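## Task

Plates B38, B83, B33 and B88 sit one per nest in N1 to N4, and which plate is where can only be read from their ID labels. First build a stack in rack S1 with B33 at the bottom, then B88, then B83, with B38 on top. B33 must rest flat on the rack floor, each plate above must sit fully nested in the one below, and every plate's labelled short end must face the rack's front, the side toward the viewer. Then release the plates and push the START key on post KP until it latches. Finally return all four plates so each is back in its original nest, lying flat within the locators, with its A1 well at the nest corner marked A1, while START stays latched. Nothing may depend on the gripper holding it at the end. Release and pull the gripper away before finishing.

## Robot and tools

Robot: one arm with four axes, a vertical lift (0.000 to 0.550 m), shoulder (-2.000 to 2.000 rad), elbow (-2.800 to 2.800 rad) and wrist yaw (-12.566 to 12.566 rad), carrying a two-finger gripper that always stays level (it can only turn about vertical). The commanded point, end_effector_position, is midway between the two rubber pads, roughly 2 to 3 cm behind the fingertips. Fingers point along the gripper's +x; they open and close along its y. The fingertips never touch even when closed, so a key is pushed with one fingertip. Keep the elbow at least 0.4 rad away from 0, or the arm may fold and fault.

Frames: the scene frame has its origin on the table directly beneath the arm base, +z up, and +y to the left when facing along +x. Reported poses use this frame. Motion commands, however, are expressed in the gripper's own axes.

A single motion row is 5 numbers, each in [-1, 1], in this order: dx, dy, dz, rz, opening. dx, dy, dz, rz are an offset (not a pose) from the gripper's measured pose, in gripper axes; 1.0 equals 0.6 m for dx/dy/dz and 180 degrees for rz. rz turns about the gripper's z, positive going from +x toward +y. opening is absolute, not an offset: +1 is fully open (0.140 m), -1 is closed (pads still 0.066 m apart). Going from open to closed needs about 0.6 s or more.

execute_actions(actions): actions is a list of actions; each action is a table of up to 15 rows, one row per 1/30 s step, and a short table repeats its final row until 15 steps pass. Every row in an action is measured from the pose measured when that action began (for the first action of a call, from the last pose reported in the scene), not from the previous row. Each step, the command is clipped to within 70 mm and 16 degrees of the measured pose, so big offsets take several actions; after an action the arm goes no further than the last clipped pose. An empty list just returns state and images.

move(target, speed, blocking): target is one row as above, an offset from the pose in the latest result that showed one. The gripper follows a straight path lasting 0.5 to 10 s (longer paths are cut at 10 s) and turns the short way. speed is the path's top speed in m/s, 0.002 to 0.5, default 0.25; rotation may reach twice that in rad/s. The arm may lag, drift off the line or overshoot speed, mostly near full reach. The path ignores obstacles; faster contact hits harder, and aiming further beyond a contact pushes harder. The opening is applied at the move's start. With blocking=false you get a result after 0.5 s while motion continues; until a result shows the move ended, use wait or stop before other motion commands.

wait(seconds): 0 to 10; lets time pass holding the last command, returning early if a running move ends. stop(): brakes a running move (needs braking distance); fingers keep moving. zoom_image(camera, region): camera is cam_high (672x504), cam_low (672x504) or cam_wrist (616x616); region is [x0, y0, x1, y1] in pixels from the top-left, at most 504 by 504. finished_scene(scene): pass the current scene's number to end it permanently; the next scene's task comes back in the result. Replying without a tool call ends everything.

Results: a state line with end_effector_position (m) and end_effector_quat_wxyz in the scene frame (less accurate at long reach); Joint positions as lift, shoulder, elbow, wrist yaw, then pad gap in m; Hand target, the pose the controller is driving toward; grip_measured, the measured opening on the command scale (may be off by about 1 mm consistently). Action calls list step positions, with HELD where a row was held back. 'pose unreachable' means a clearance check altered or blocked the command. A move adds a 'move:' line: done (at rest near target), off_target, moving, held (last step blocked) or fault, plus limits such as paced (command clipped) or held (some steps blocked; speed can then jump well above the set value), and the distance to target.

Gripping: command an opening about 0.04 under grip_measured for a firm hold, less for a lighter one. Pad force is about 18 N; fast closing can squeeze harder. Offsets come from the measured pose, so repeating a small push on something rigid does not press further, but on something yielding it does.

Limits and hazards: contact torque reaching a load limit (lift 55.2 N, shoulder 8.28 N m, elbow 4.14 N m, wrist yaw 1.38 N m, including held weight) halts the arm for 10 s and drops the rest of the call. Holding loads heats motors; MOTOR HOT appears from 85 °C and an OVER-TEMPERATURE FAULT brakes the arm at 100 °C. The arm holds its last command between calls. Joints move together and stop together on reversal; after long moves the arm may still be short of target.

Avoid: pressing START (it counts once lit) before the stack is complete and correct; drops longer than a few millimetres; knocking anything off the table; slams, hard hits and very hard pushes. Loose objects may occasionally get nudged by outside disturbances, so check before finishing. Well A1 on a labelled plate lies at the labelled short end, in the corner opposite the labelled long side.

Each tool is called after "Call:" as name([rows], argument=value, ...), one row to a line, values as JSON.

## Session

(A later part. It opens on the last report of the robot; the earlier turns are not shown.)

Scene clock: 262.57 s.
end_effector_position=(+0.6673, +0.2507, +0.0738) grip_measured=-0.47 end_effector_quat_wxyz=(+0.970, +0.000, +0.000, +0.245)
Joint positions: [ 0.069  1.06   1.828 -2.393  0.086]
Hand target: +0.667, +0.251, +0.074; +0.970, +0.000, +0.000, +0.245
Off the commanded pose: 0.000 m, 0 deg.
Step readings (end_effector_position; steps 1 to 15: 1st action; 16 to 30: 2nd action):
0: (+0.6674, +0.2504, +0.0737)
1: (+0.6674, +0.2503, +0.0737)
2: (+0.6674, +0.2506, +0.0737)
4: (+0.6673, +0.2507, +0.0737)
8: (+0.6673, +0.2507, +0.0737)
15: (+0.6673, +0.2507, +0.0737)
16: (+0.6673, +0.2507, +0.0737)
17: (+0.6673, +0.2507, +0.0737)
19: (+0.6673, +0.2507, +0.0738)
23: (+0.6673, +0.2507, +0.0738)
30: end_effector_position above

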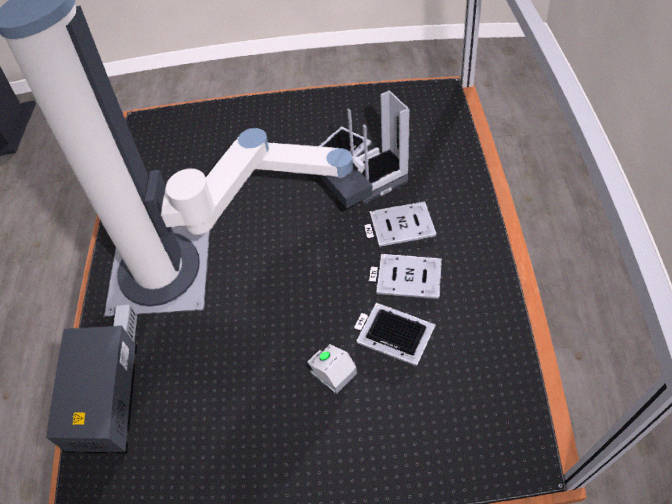

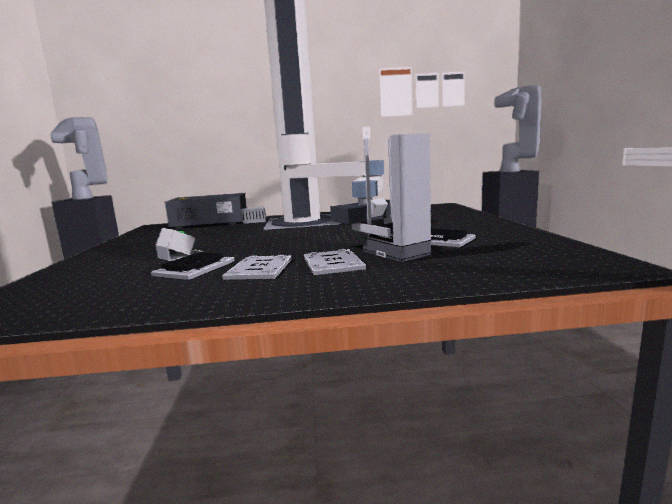

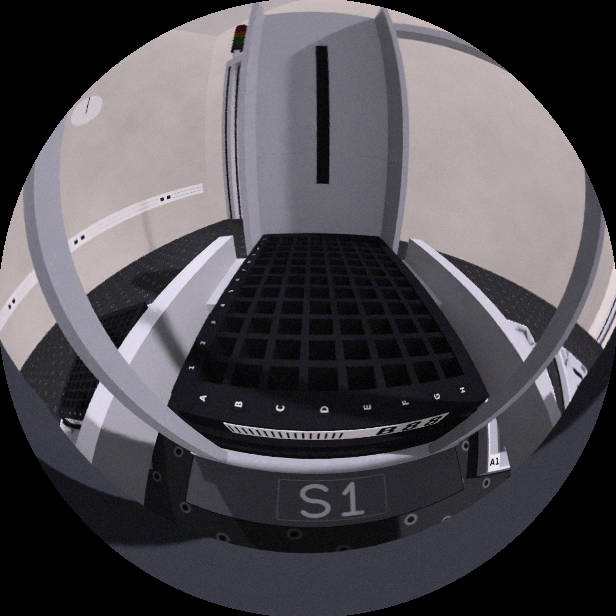

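Call:
move(target=[0,0,-0.0298,0,-0.52], speed=0.015)

Call:
execute_actions([
  [[0,0,0,0,0.1]],
])

Call:
move(target=[0,0,0.06,0,0.1])

Call:
move(target=[-0.386,0.4007,0,0.2132,0.1])

Call:
move(target=[0.27,0,-0.011,0,0.1], speed=0.2)

Scene clock: 278.57 s.
end_effector_position=(+0.7110, -0.1035, +0.0312) grip_measured=-0.47 end_effector_quat_wxyz=(+0.996, +0.000, +0.000, -0.088)
Joint positions: [ 0.026  0.42   1.787 -2.382  0.086]
Hand target: +0.711, -0.103, +0.031; +0.996, +0.000, +0.000, -0.088
Off the commanded pose: 0.000 m, 0 deg.
move: done

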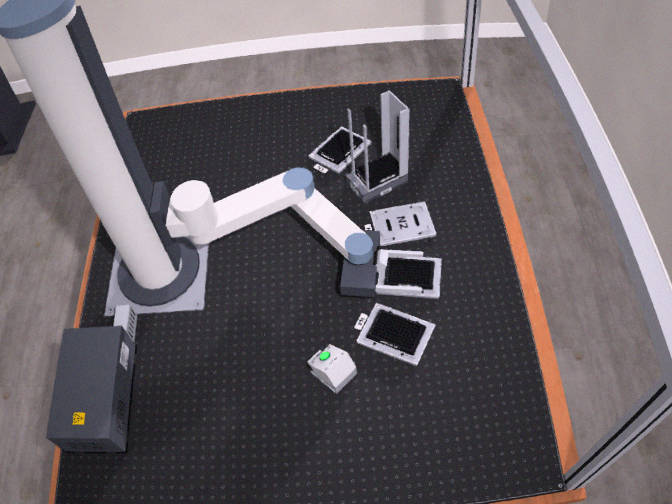

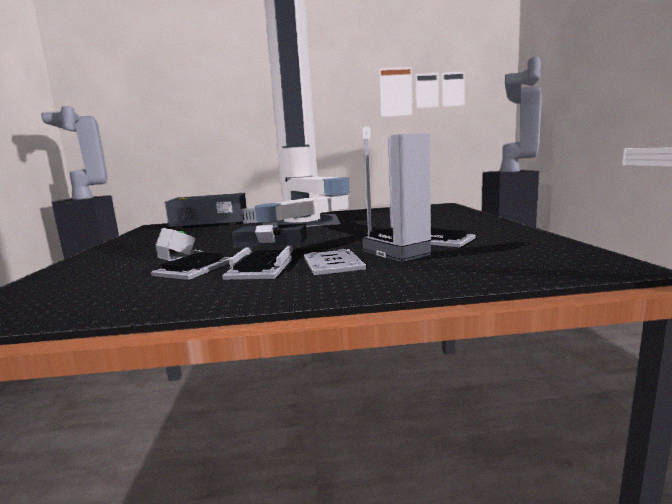

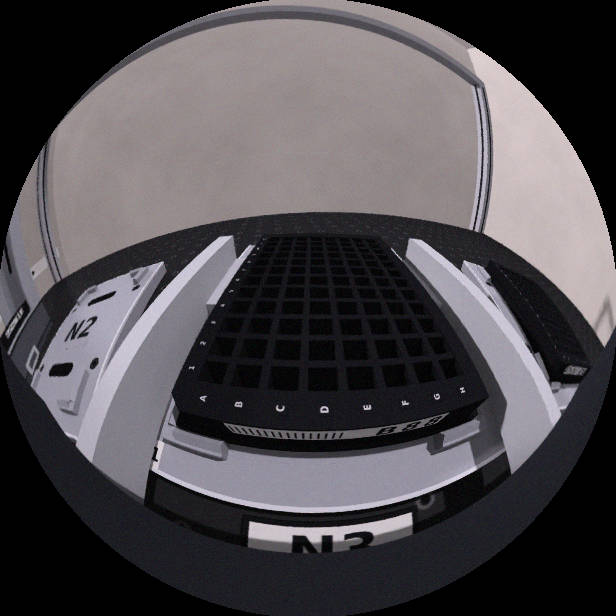

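Scene clock: 279.07 s.
end_effector_position=(+0.7110, -0.1035, +0.0312) grip_measured=+0.10 end_effector_quat_wxyz=(+0.996, +0.000, +0.000, -0.088)
Joint positions: [ 0.026  0.42   1.787 -2.382  0.107]
Hand target: +0.711, -0.103, +0.031; +0.996, +0.000, +0.000, -0.088
Off the commanded pose: 0.000 m, 0 deg.
Step readings (end_effector_position):
0: (+0.7110, -0.1035, +0.0312)
1: (+0.7110, -0.1035, +0.0312)
2: (+0.7110, -0.1035, +0.0312)
4: (+0.7110, -0.1035, +0.0312)
8: (+0.7110, -0.1035, +0.0312)
15: end_effector_position above

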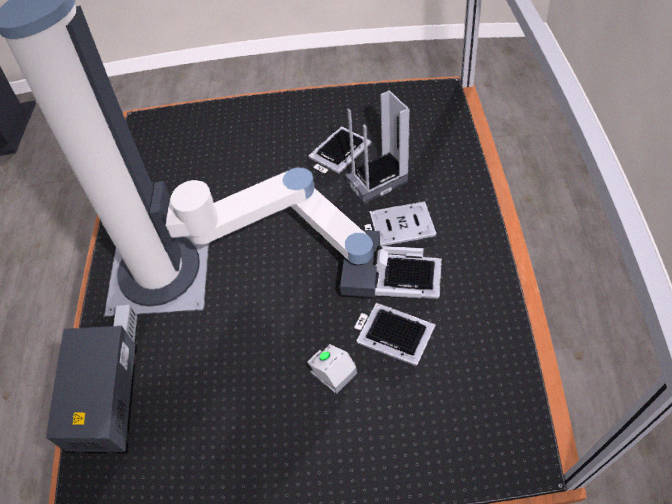

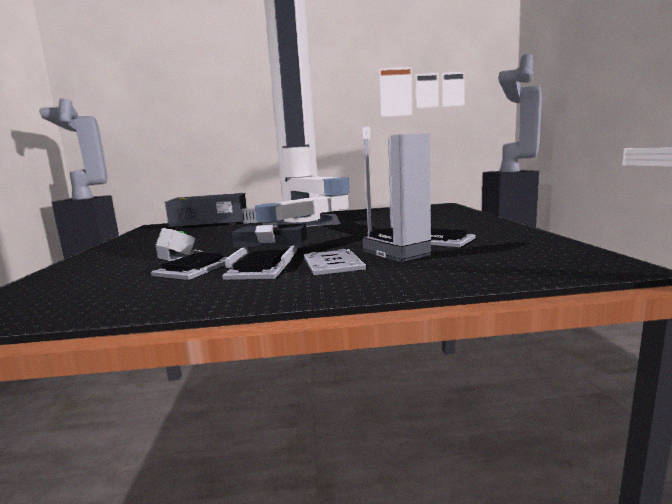

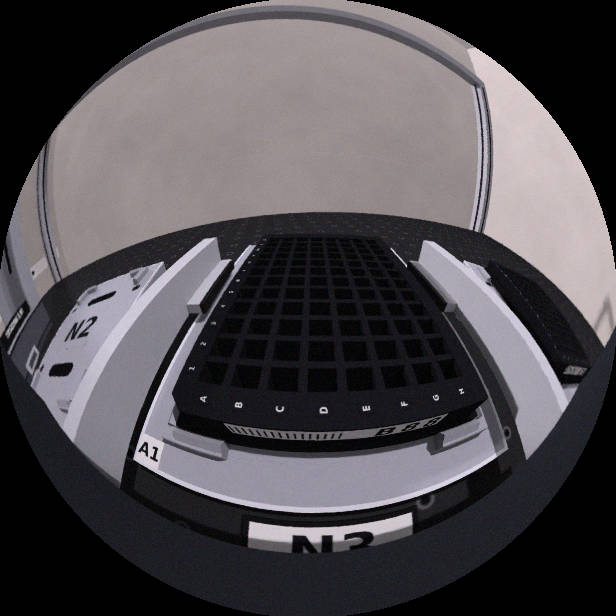

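Scene clock: 279.77 s.
end_effector_position=(+0.7111, -0.1035, +0.0672) grip_measured=+0.10 end_effector_quat_wxyz=(+0.996, +0.000, +0.000, -0.087)
Joint positions: [ 0.062  0.42   1.787 -2.382  0.107]
Hand target: +0.711, -0.103, +0.067; +0.996, +0.000, +0.000, -0.088
Off the commanded pose: 0.000 m, 0 deg.
move: done

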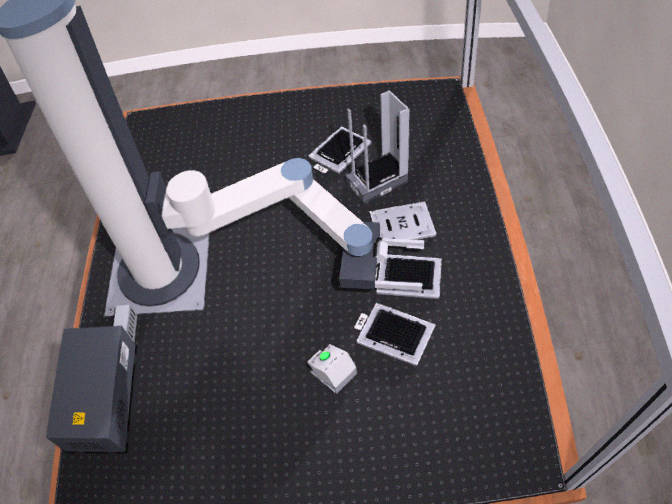

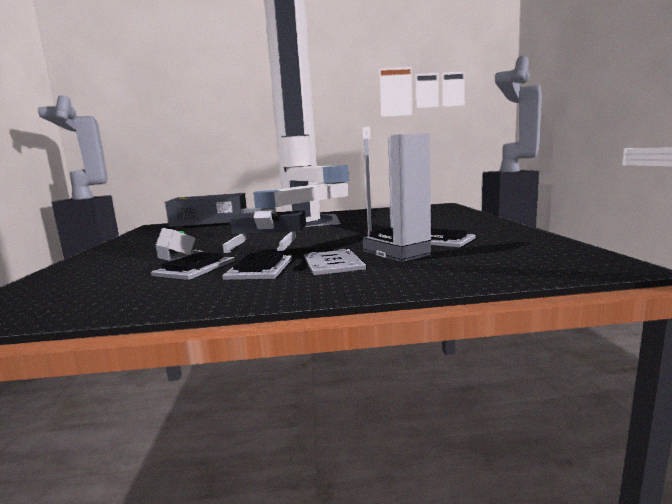

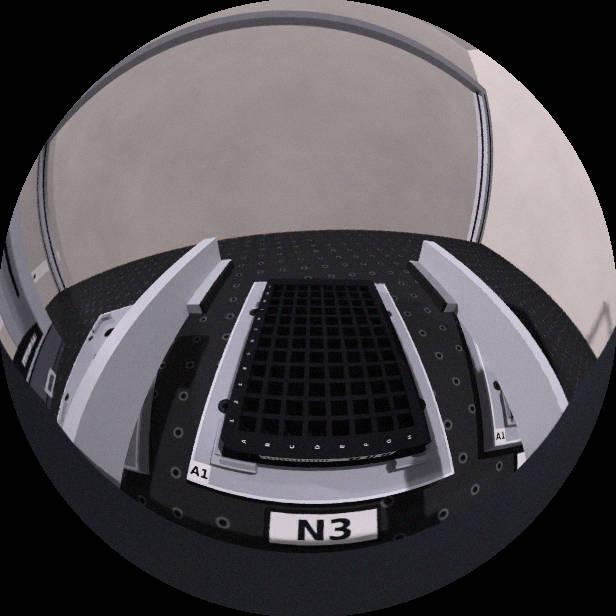

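Scene clock: 281.53 s.
end_effector_position=(+0.5250, +0.1739, +0.0672) grip_measured=+0.10 end_effector_quat_wxyz=(+0.969, +0.000, +0.000, +0.245)
Joint positions: [ 0.062  1.374  0.996 -1.875  0.107]
Hand target: +0.525, +0.174, +0.067; +0.970, +0.000, +0.000, +0.245
Off the commanded pose: 0.000 m, 0 deg.
move: done

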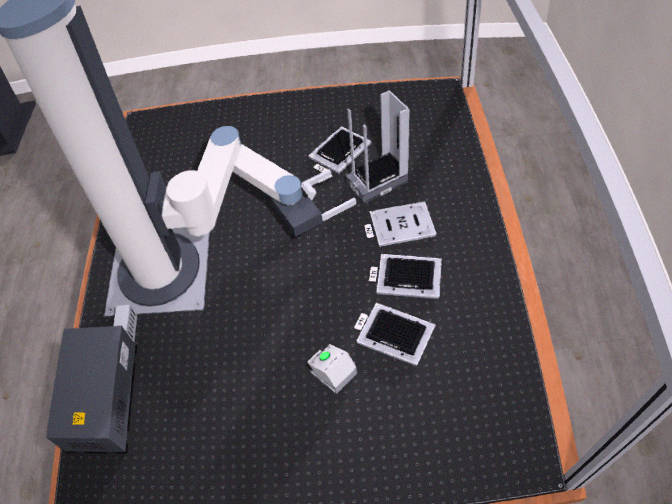

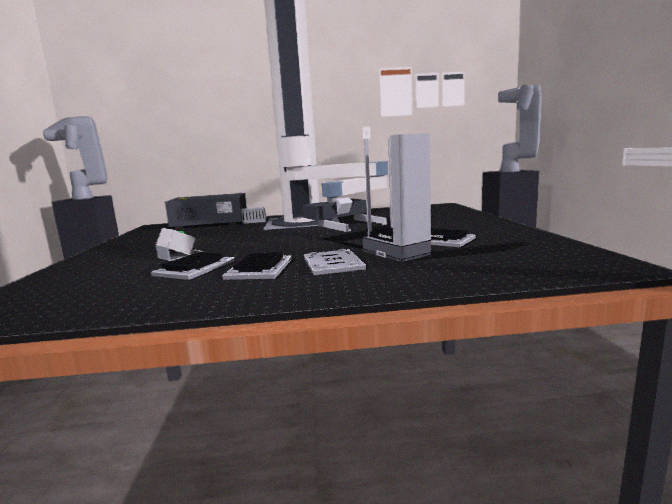

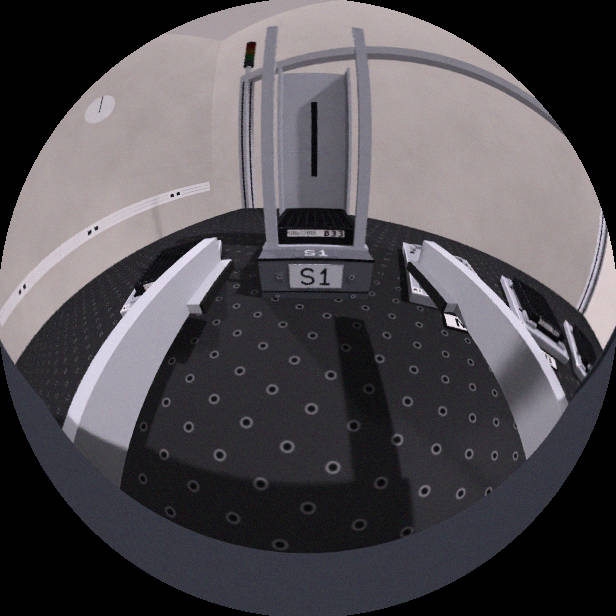

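Scene clock: 282.73 s.
end_effector_position=(+0.6675, +0.2508, +0.0606) grip_measured=+0.10 end_effector_quat_wxyz=(+0.969, +0.000, +0.000, +0.245)
Joint positions: [ 0.056  1.06   1.829 -2.394  0.107]
Hand target: +0.668, +0.251, +0.061; +0.969, +0.000, +0.000, +0.245
Off the commanded pose: 0.000 m, 0 deg.
move: done

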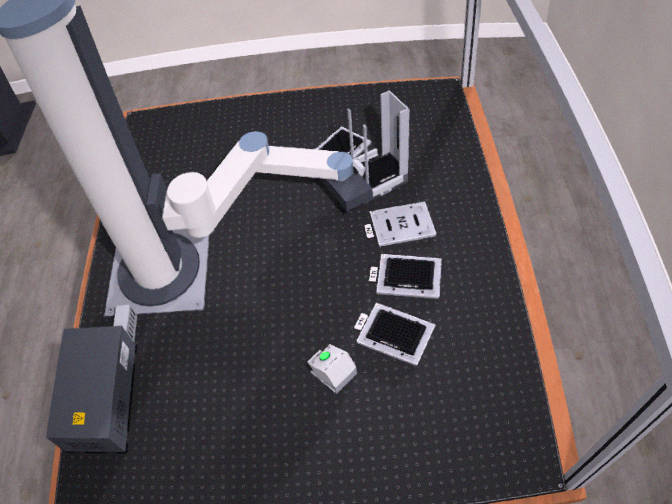

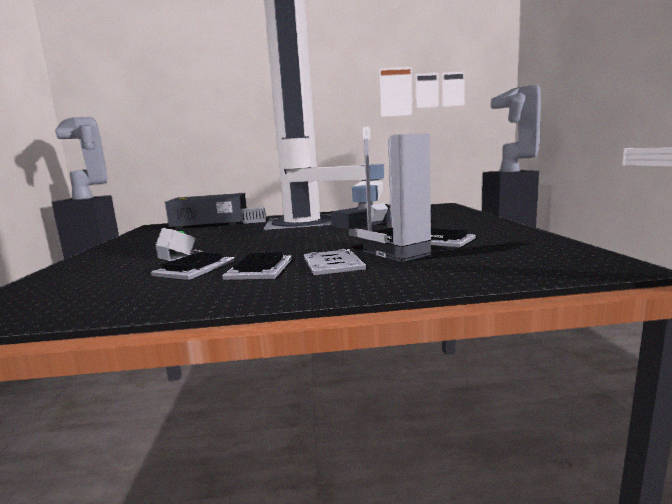

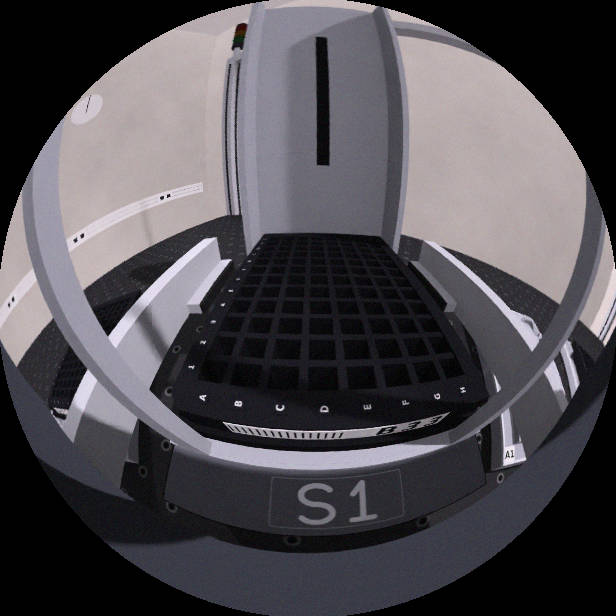

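Call:
execute_actions([
  [[0,0,0,0,-0.36]],
  [[0,0,0,0,-0.52]],
])

Call:
move(target=[0,0,0.436,0,-0.52], speed=0.2)

Call:
move(target=[-0.0694,-0.293,0,-0.1105,-0.52])

Call:
move(target=[0,0,-0.455,0,-0.52])

Call:
move(target=[0,0,-0.0298,0,-0.52], speed=0.015)

Scene clock: 292.27 s.
end_effector_position=(+0.6675, +0.2508, +0.0607) grip_measured=-0.47 end_effector_quat_wxyz=(+0.969, +0.000, +0.000, +0.245)
Joint positions: [ 0.056  1.06   1.829 -2.394  0.085]
Hand target: +0.668, +0.251, +0.061; +0.969, +0.000, +0.000, +0.245
Off the commanded pose: 0.000 m, 0 deg.
Step readings (end_effector_position; steps 1 to 15: 1st action; 16 to 30: 2nd action):
0: (+0.6675, +0.2508, +0.0606)
1: (+0.6675, +0.2508, +0.0606)
2: (+0.6675, +0.2508, +0.0606)
4: (+0.6675, +0.2508, +0.0606)
8: (+0.6675, +0.2508, +0.0606)
15: (+0.6675, +0.2508, +0.0606)
16: (+0.6675, +0.2508, +0.0606)
17: (+0.6675, +0.2508, +0.0606)
19: (+0.6675, +0.2508, +0.0607)
23: (+0.6675, +0.2508, +0.0607)
30: end_effector_position above

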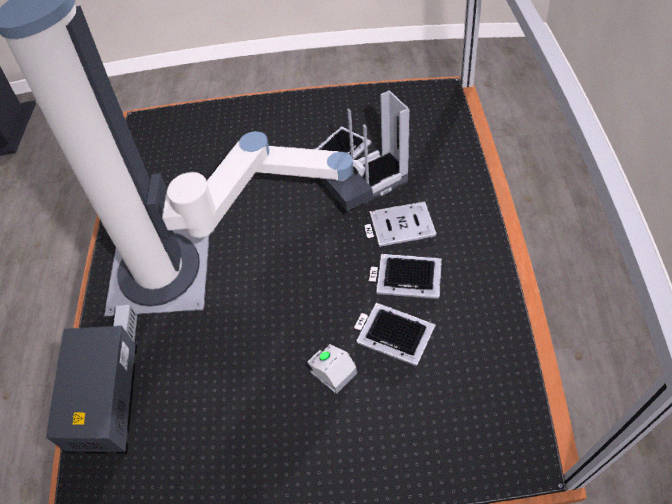

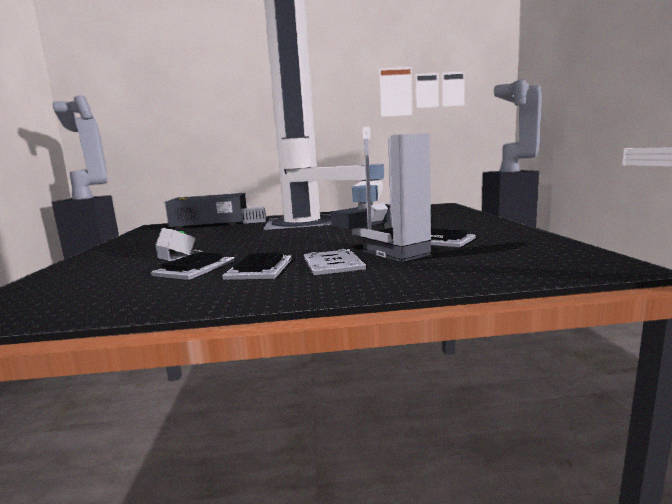

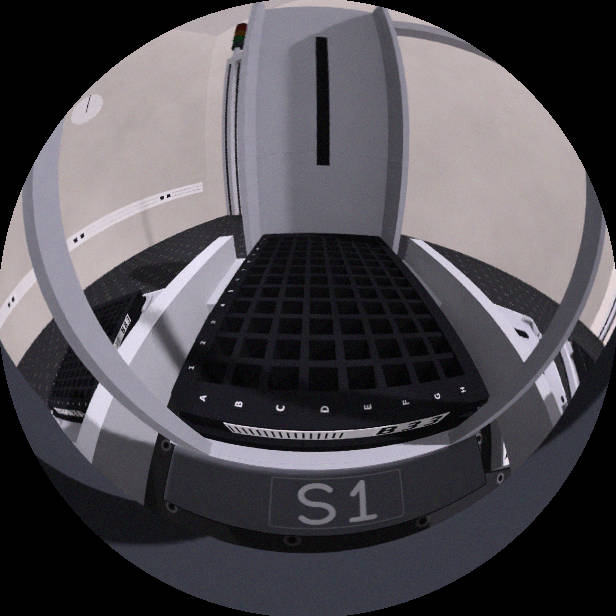

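Scene clock: 293.97 s.
end_effector_position=(+0.6675, +0.2508, +0.3223) grip_measured=-0.47 end_effector_quat_wxyz=(+0.969, +0.000, +0.000, +0.245)
Joint positions: [ 0.317  1.06   1.829 -2.394  0.085]
Hand target: +0.668, +0.251, +0.322; +0.969, +0.000, +0.000, +0.245
Off the commanded pose: 0.000 m, 0 deg.
move: done

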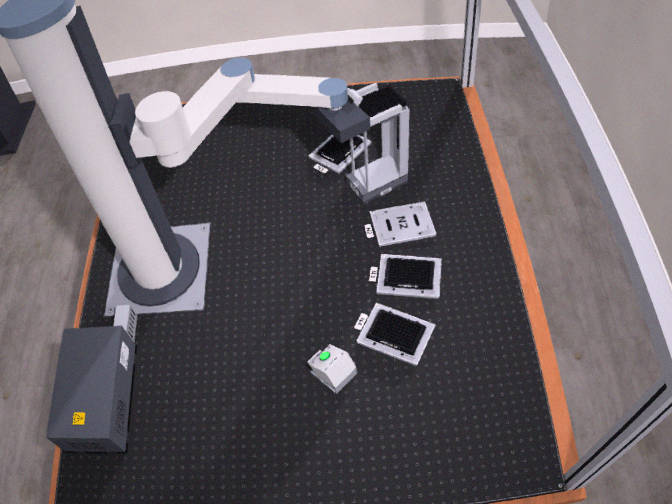

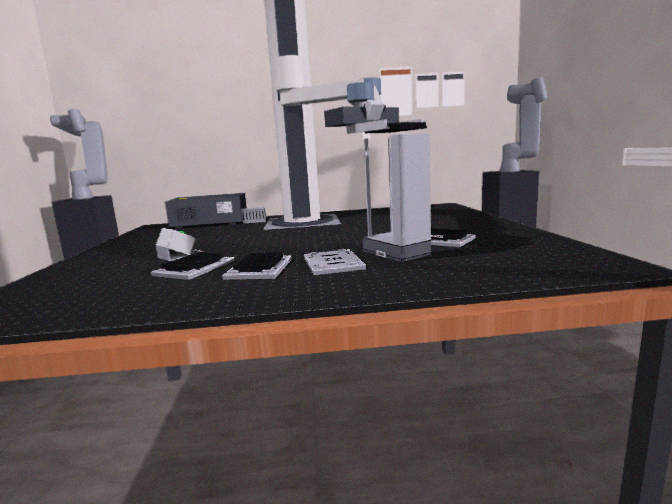

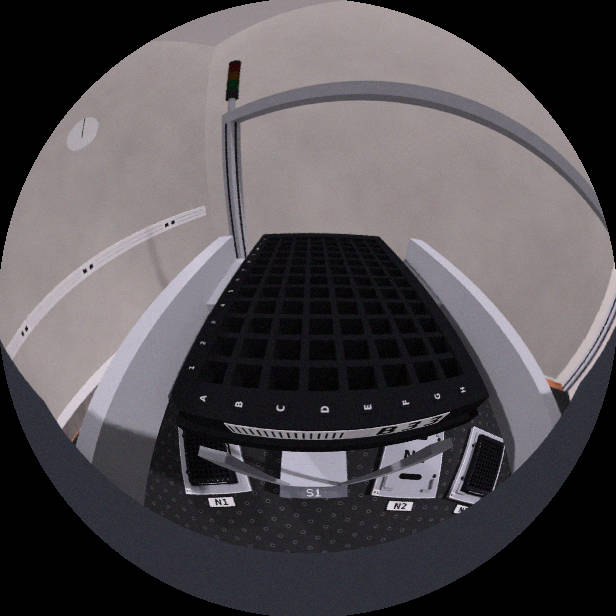

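Scene clock: 295.07 s.
end_effector_position=(+0.7144, +0.0761, +0.3223) grip_measured=-0.47 end_effector_quat_wxyz=(+0.997, +0.000, +0.000, +0.074)
Joint positions: [ 0.317  0.756  1.779 -2.388  0.085]
Hand target: +0.714, +0.076, +0.322; +0.997, +0.000, +0.000, +0.074
Off the commanded pose: 0.000 m, 0 deg.
move: done

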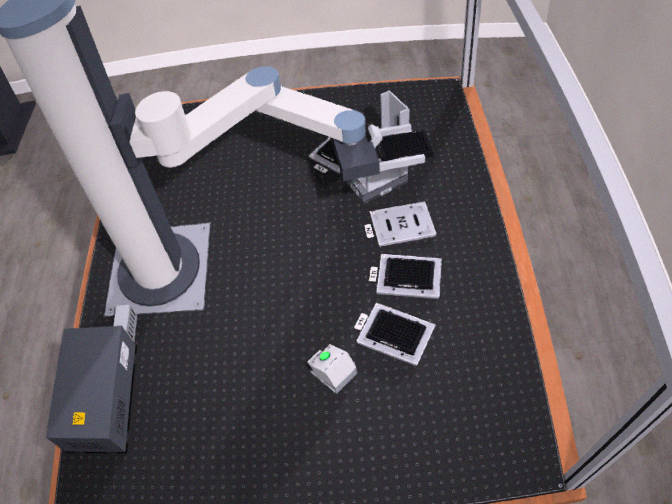

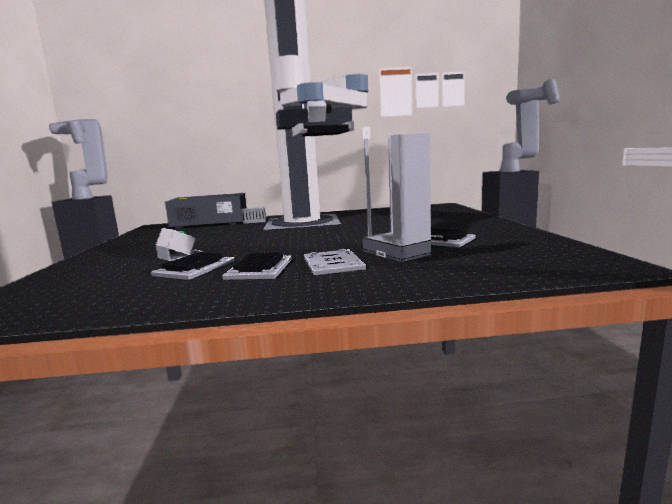

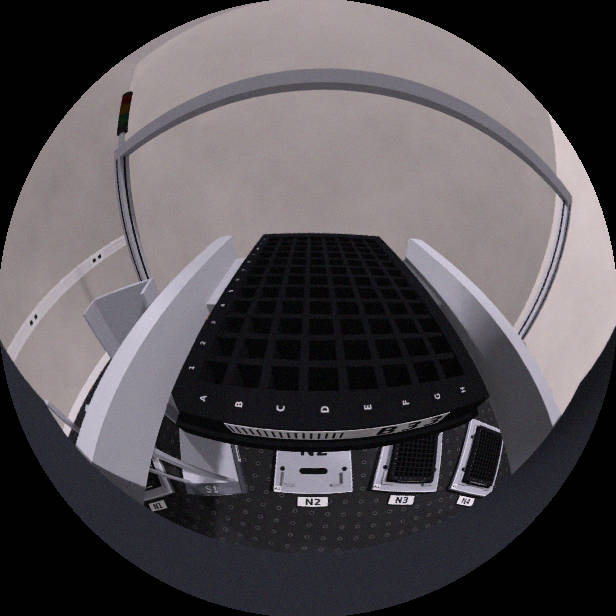

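Scene clock: 296.57 s.
end_effector_position=(+0.7144, +0.0761, +0.0492) grip_measured=-0.47 end_effector_quat_wxyz=(+0.997, +0.000, +0.000, +0.074)
Joint positions: [ 0.044  0.756  1.779 -2.388  0.085]
Hand target: +0.714, +0.076, +0.049; +0.997, +0.000, +0.000, +0.074
Off the commanded pose: 0.000 m, 0 deg.
move: done

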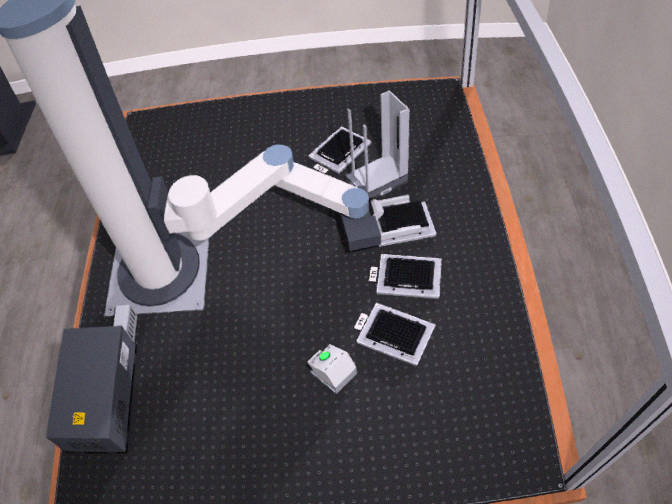

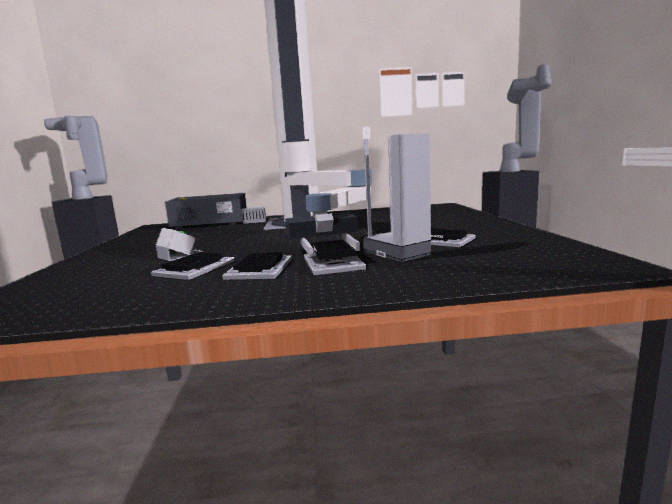

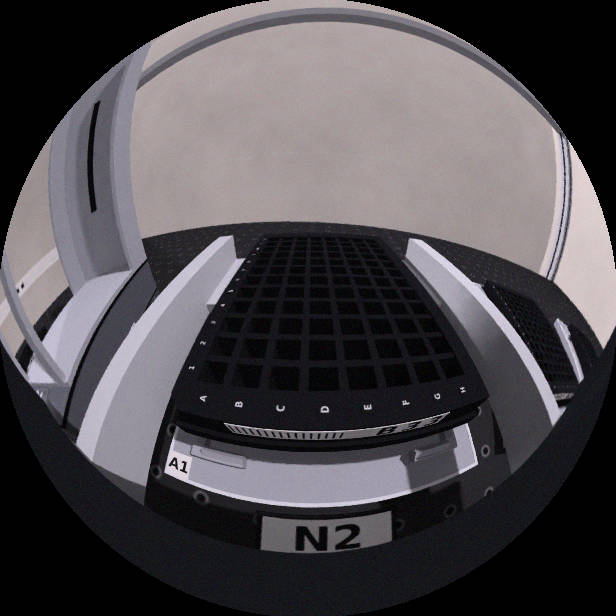

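Scene clock: 297.97 s.
end_effector_position=(+0.7144, +0.0761, +0.0313) grip_measured=-0.47 end_effector_quat_wxyz=(+0.997, +0.000, +0.000, +0.074)
Joint positions: [ 0.026  0.756  1.779 -2.388  0.085]
Hand target: +0.714, +0.076, +0.031; +0.997, +0.000, +0.000, +0.074
Off the commanded pose: 0.000 m, 0 deg.
move: done

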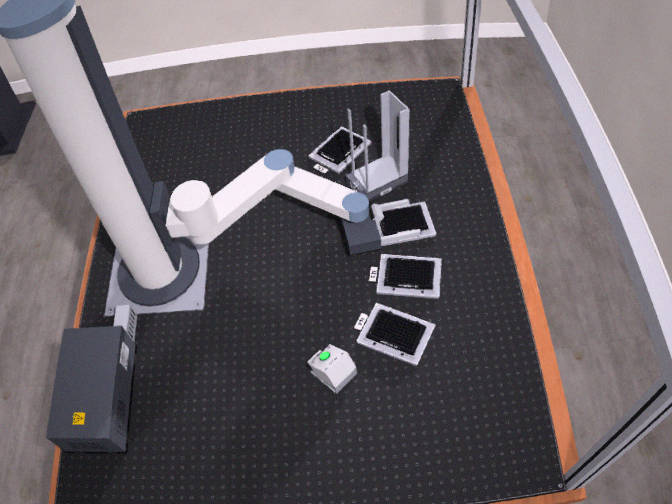

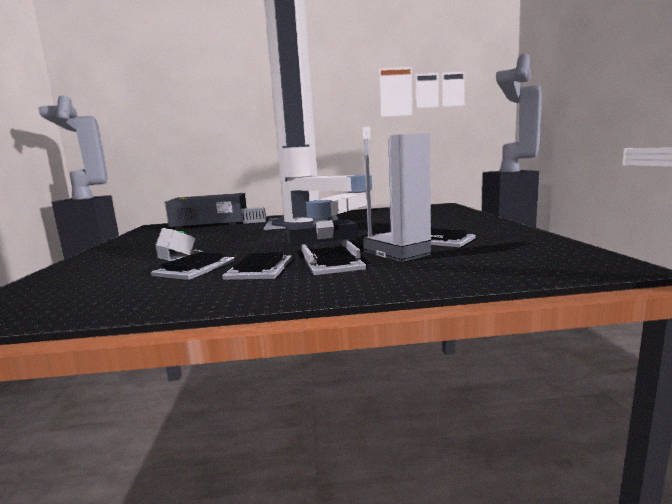

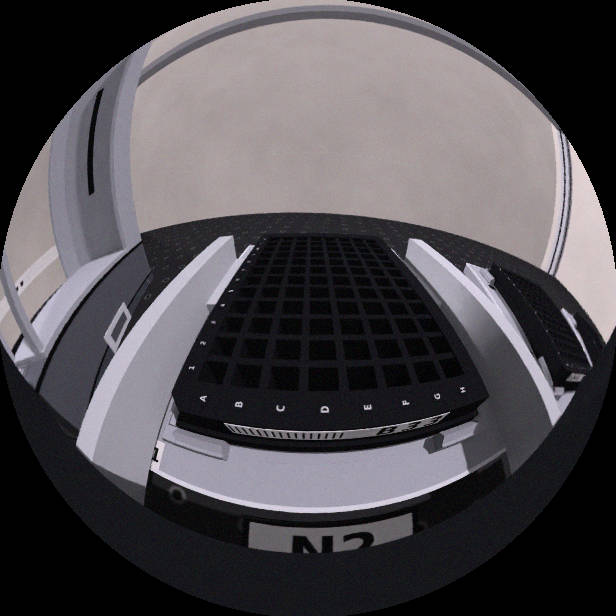

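Call:
execute_actions([
  [[0,0,0,0,0.1]],
])

Call:
move(target=[0,0,0.05,0,0.1])

Call:
move(target=[-0.25,0,0.03,0,0.1])

Call:
finished_scene(scene=2)

Scene clock: 303.07 s.
end_effector_position=(+0.7144, +0.0761, +0.0313) grip_measured=+0.10 end_effector_quat_wxyz=(+0.997, +0.000, +0.000, +0.074)
Joint positions: [ 0.026  0.756  1.779 -2.388  0.107]
Hand target: +0.714, +0.076, +0.031; +0.997, +0.000, +0.000, +0.074
Off the commanded pose: 0.000 m, 0 deg.
Step readings (end_effector_position):
0: (+0.7144, +0.0761, +0.0313)
1: (+0.7144, +0.0761, +0.0313)
2: (+0.7144, +0.0761, +0.0313)
4: (+0.7144, +0.0761, +0.0313)
8: (+0.7144, +0.0761, +0.0313)
15: end_effector_position above

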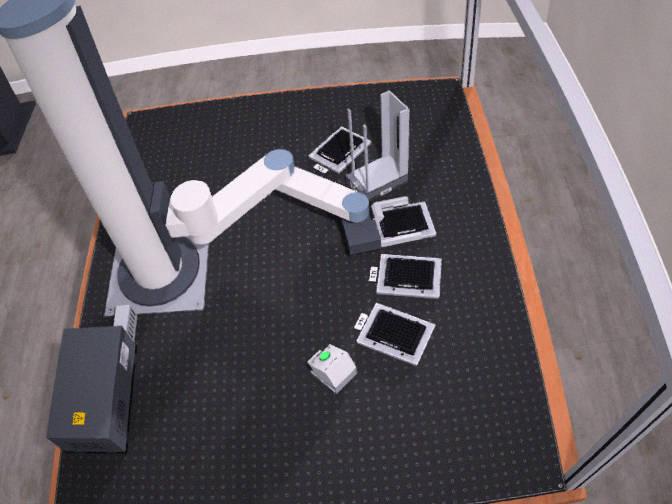

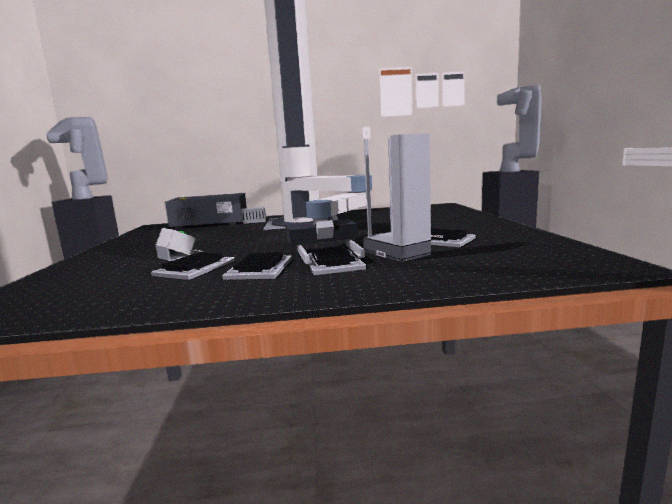

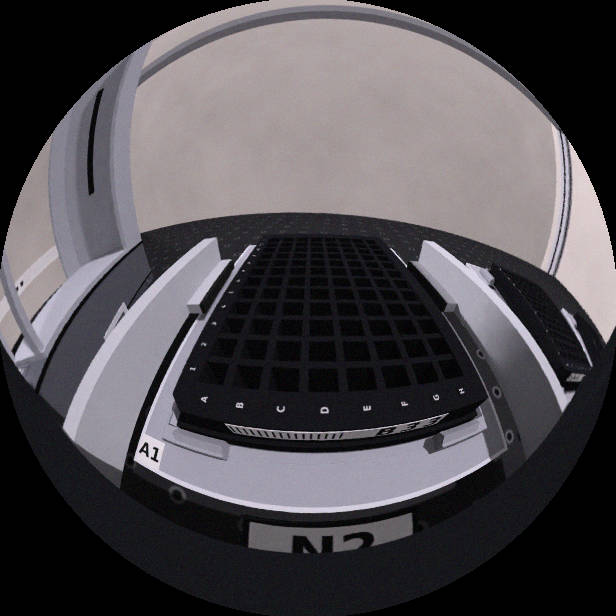

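Scene clock: 303.77 s.
end_effector_position=(+0.7144, +0.0761, +0.0614) grip_measured=+0.10 end_effector_quat_wxyz=(+0.997, +0.000, +0.000, +0.074)
Joint positions: [ 0.056  0.756  1.779 -2.388  0.107]
Hand target: +0.714, +0.076, +0.061; +0.997, +0.000, +0.000, +0.074
Off the commanded pose: 0.000 m, 0 deg.
move: done

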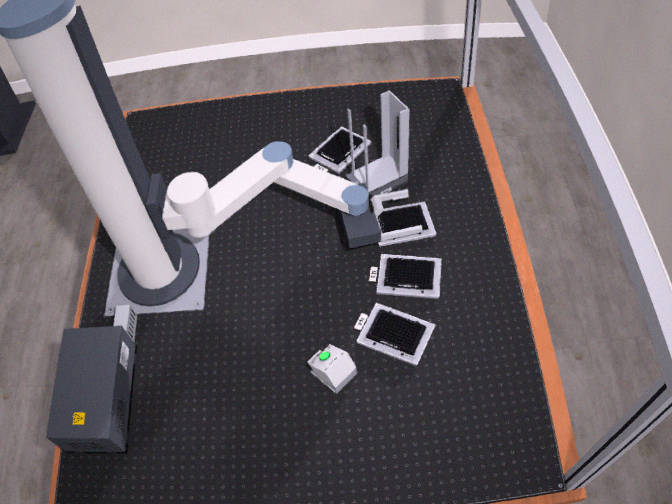

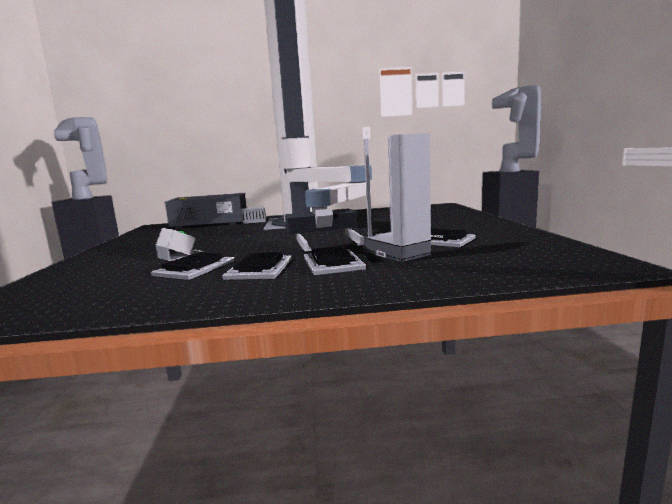

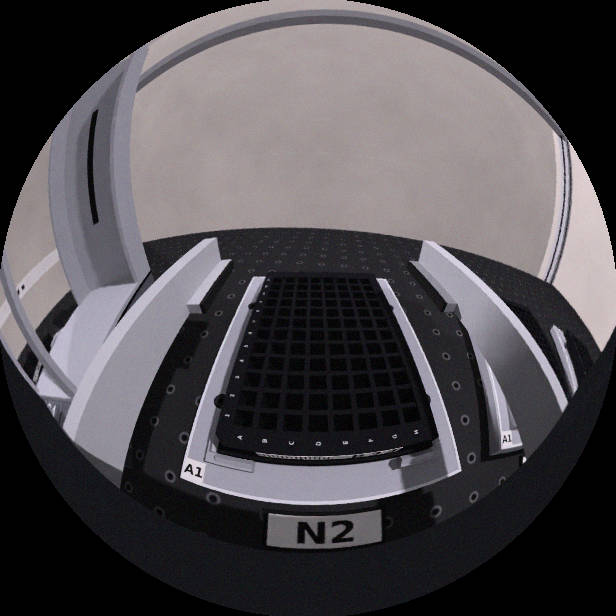

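Scene clock: 304.77 s.
end_effector_position=(+0.5660, +0.0541, +0.0794) grip_measured=+0.10 end_effector_quat_wxyz=(+0.997, +0.000, +0.000, +0.074)
Joint positions: [ 0.074  1.058  1.013 -1.924  0.107]
Hand target: +0.566, +0.054, +0.079; +0.997, +0.000, +0.000, +0.074
Off the commanded pose: 0.000 m, 0 deg.
move: done

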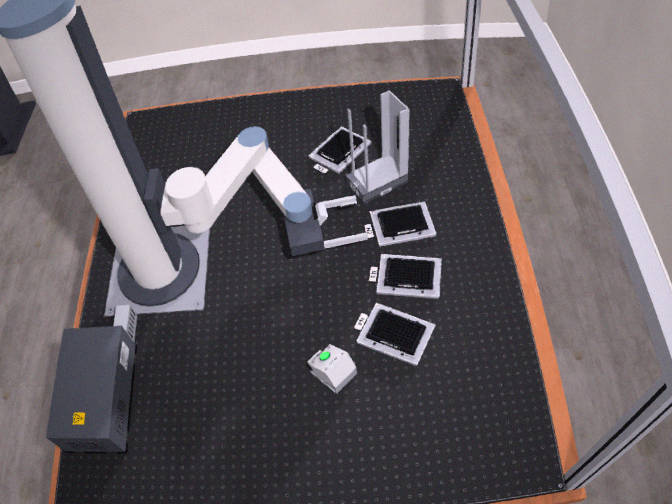

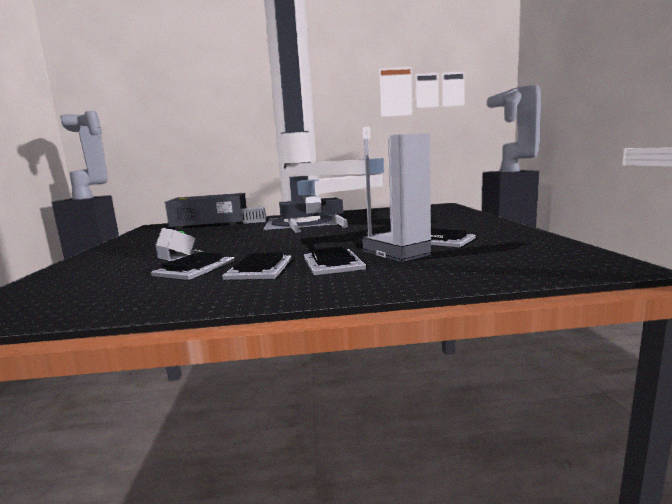

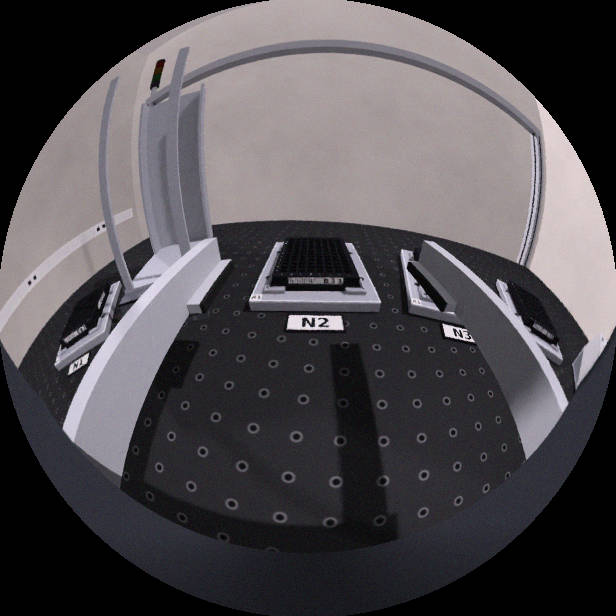

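The scene is finished: the task was done.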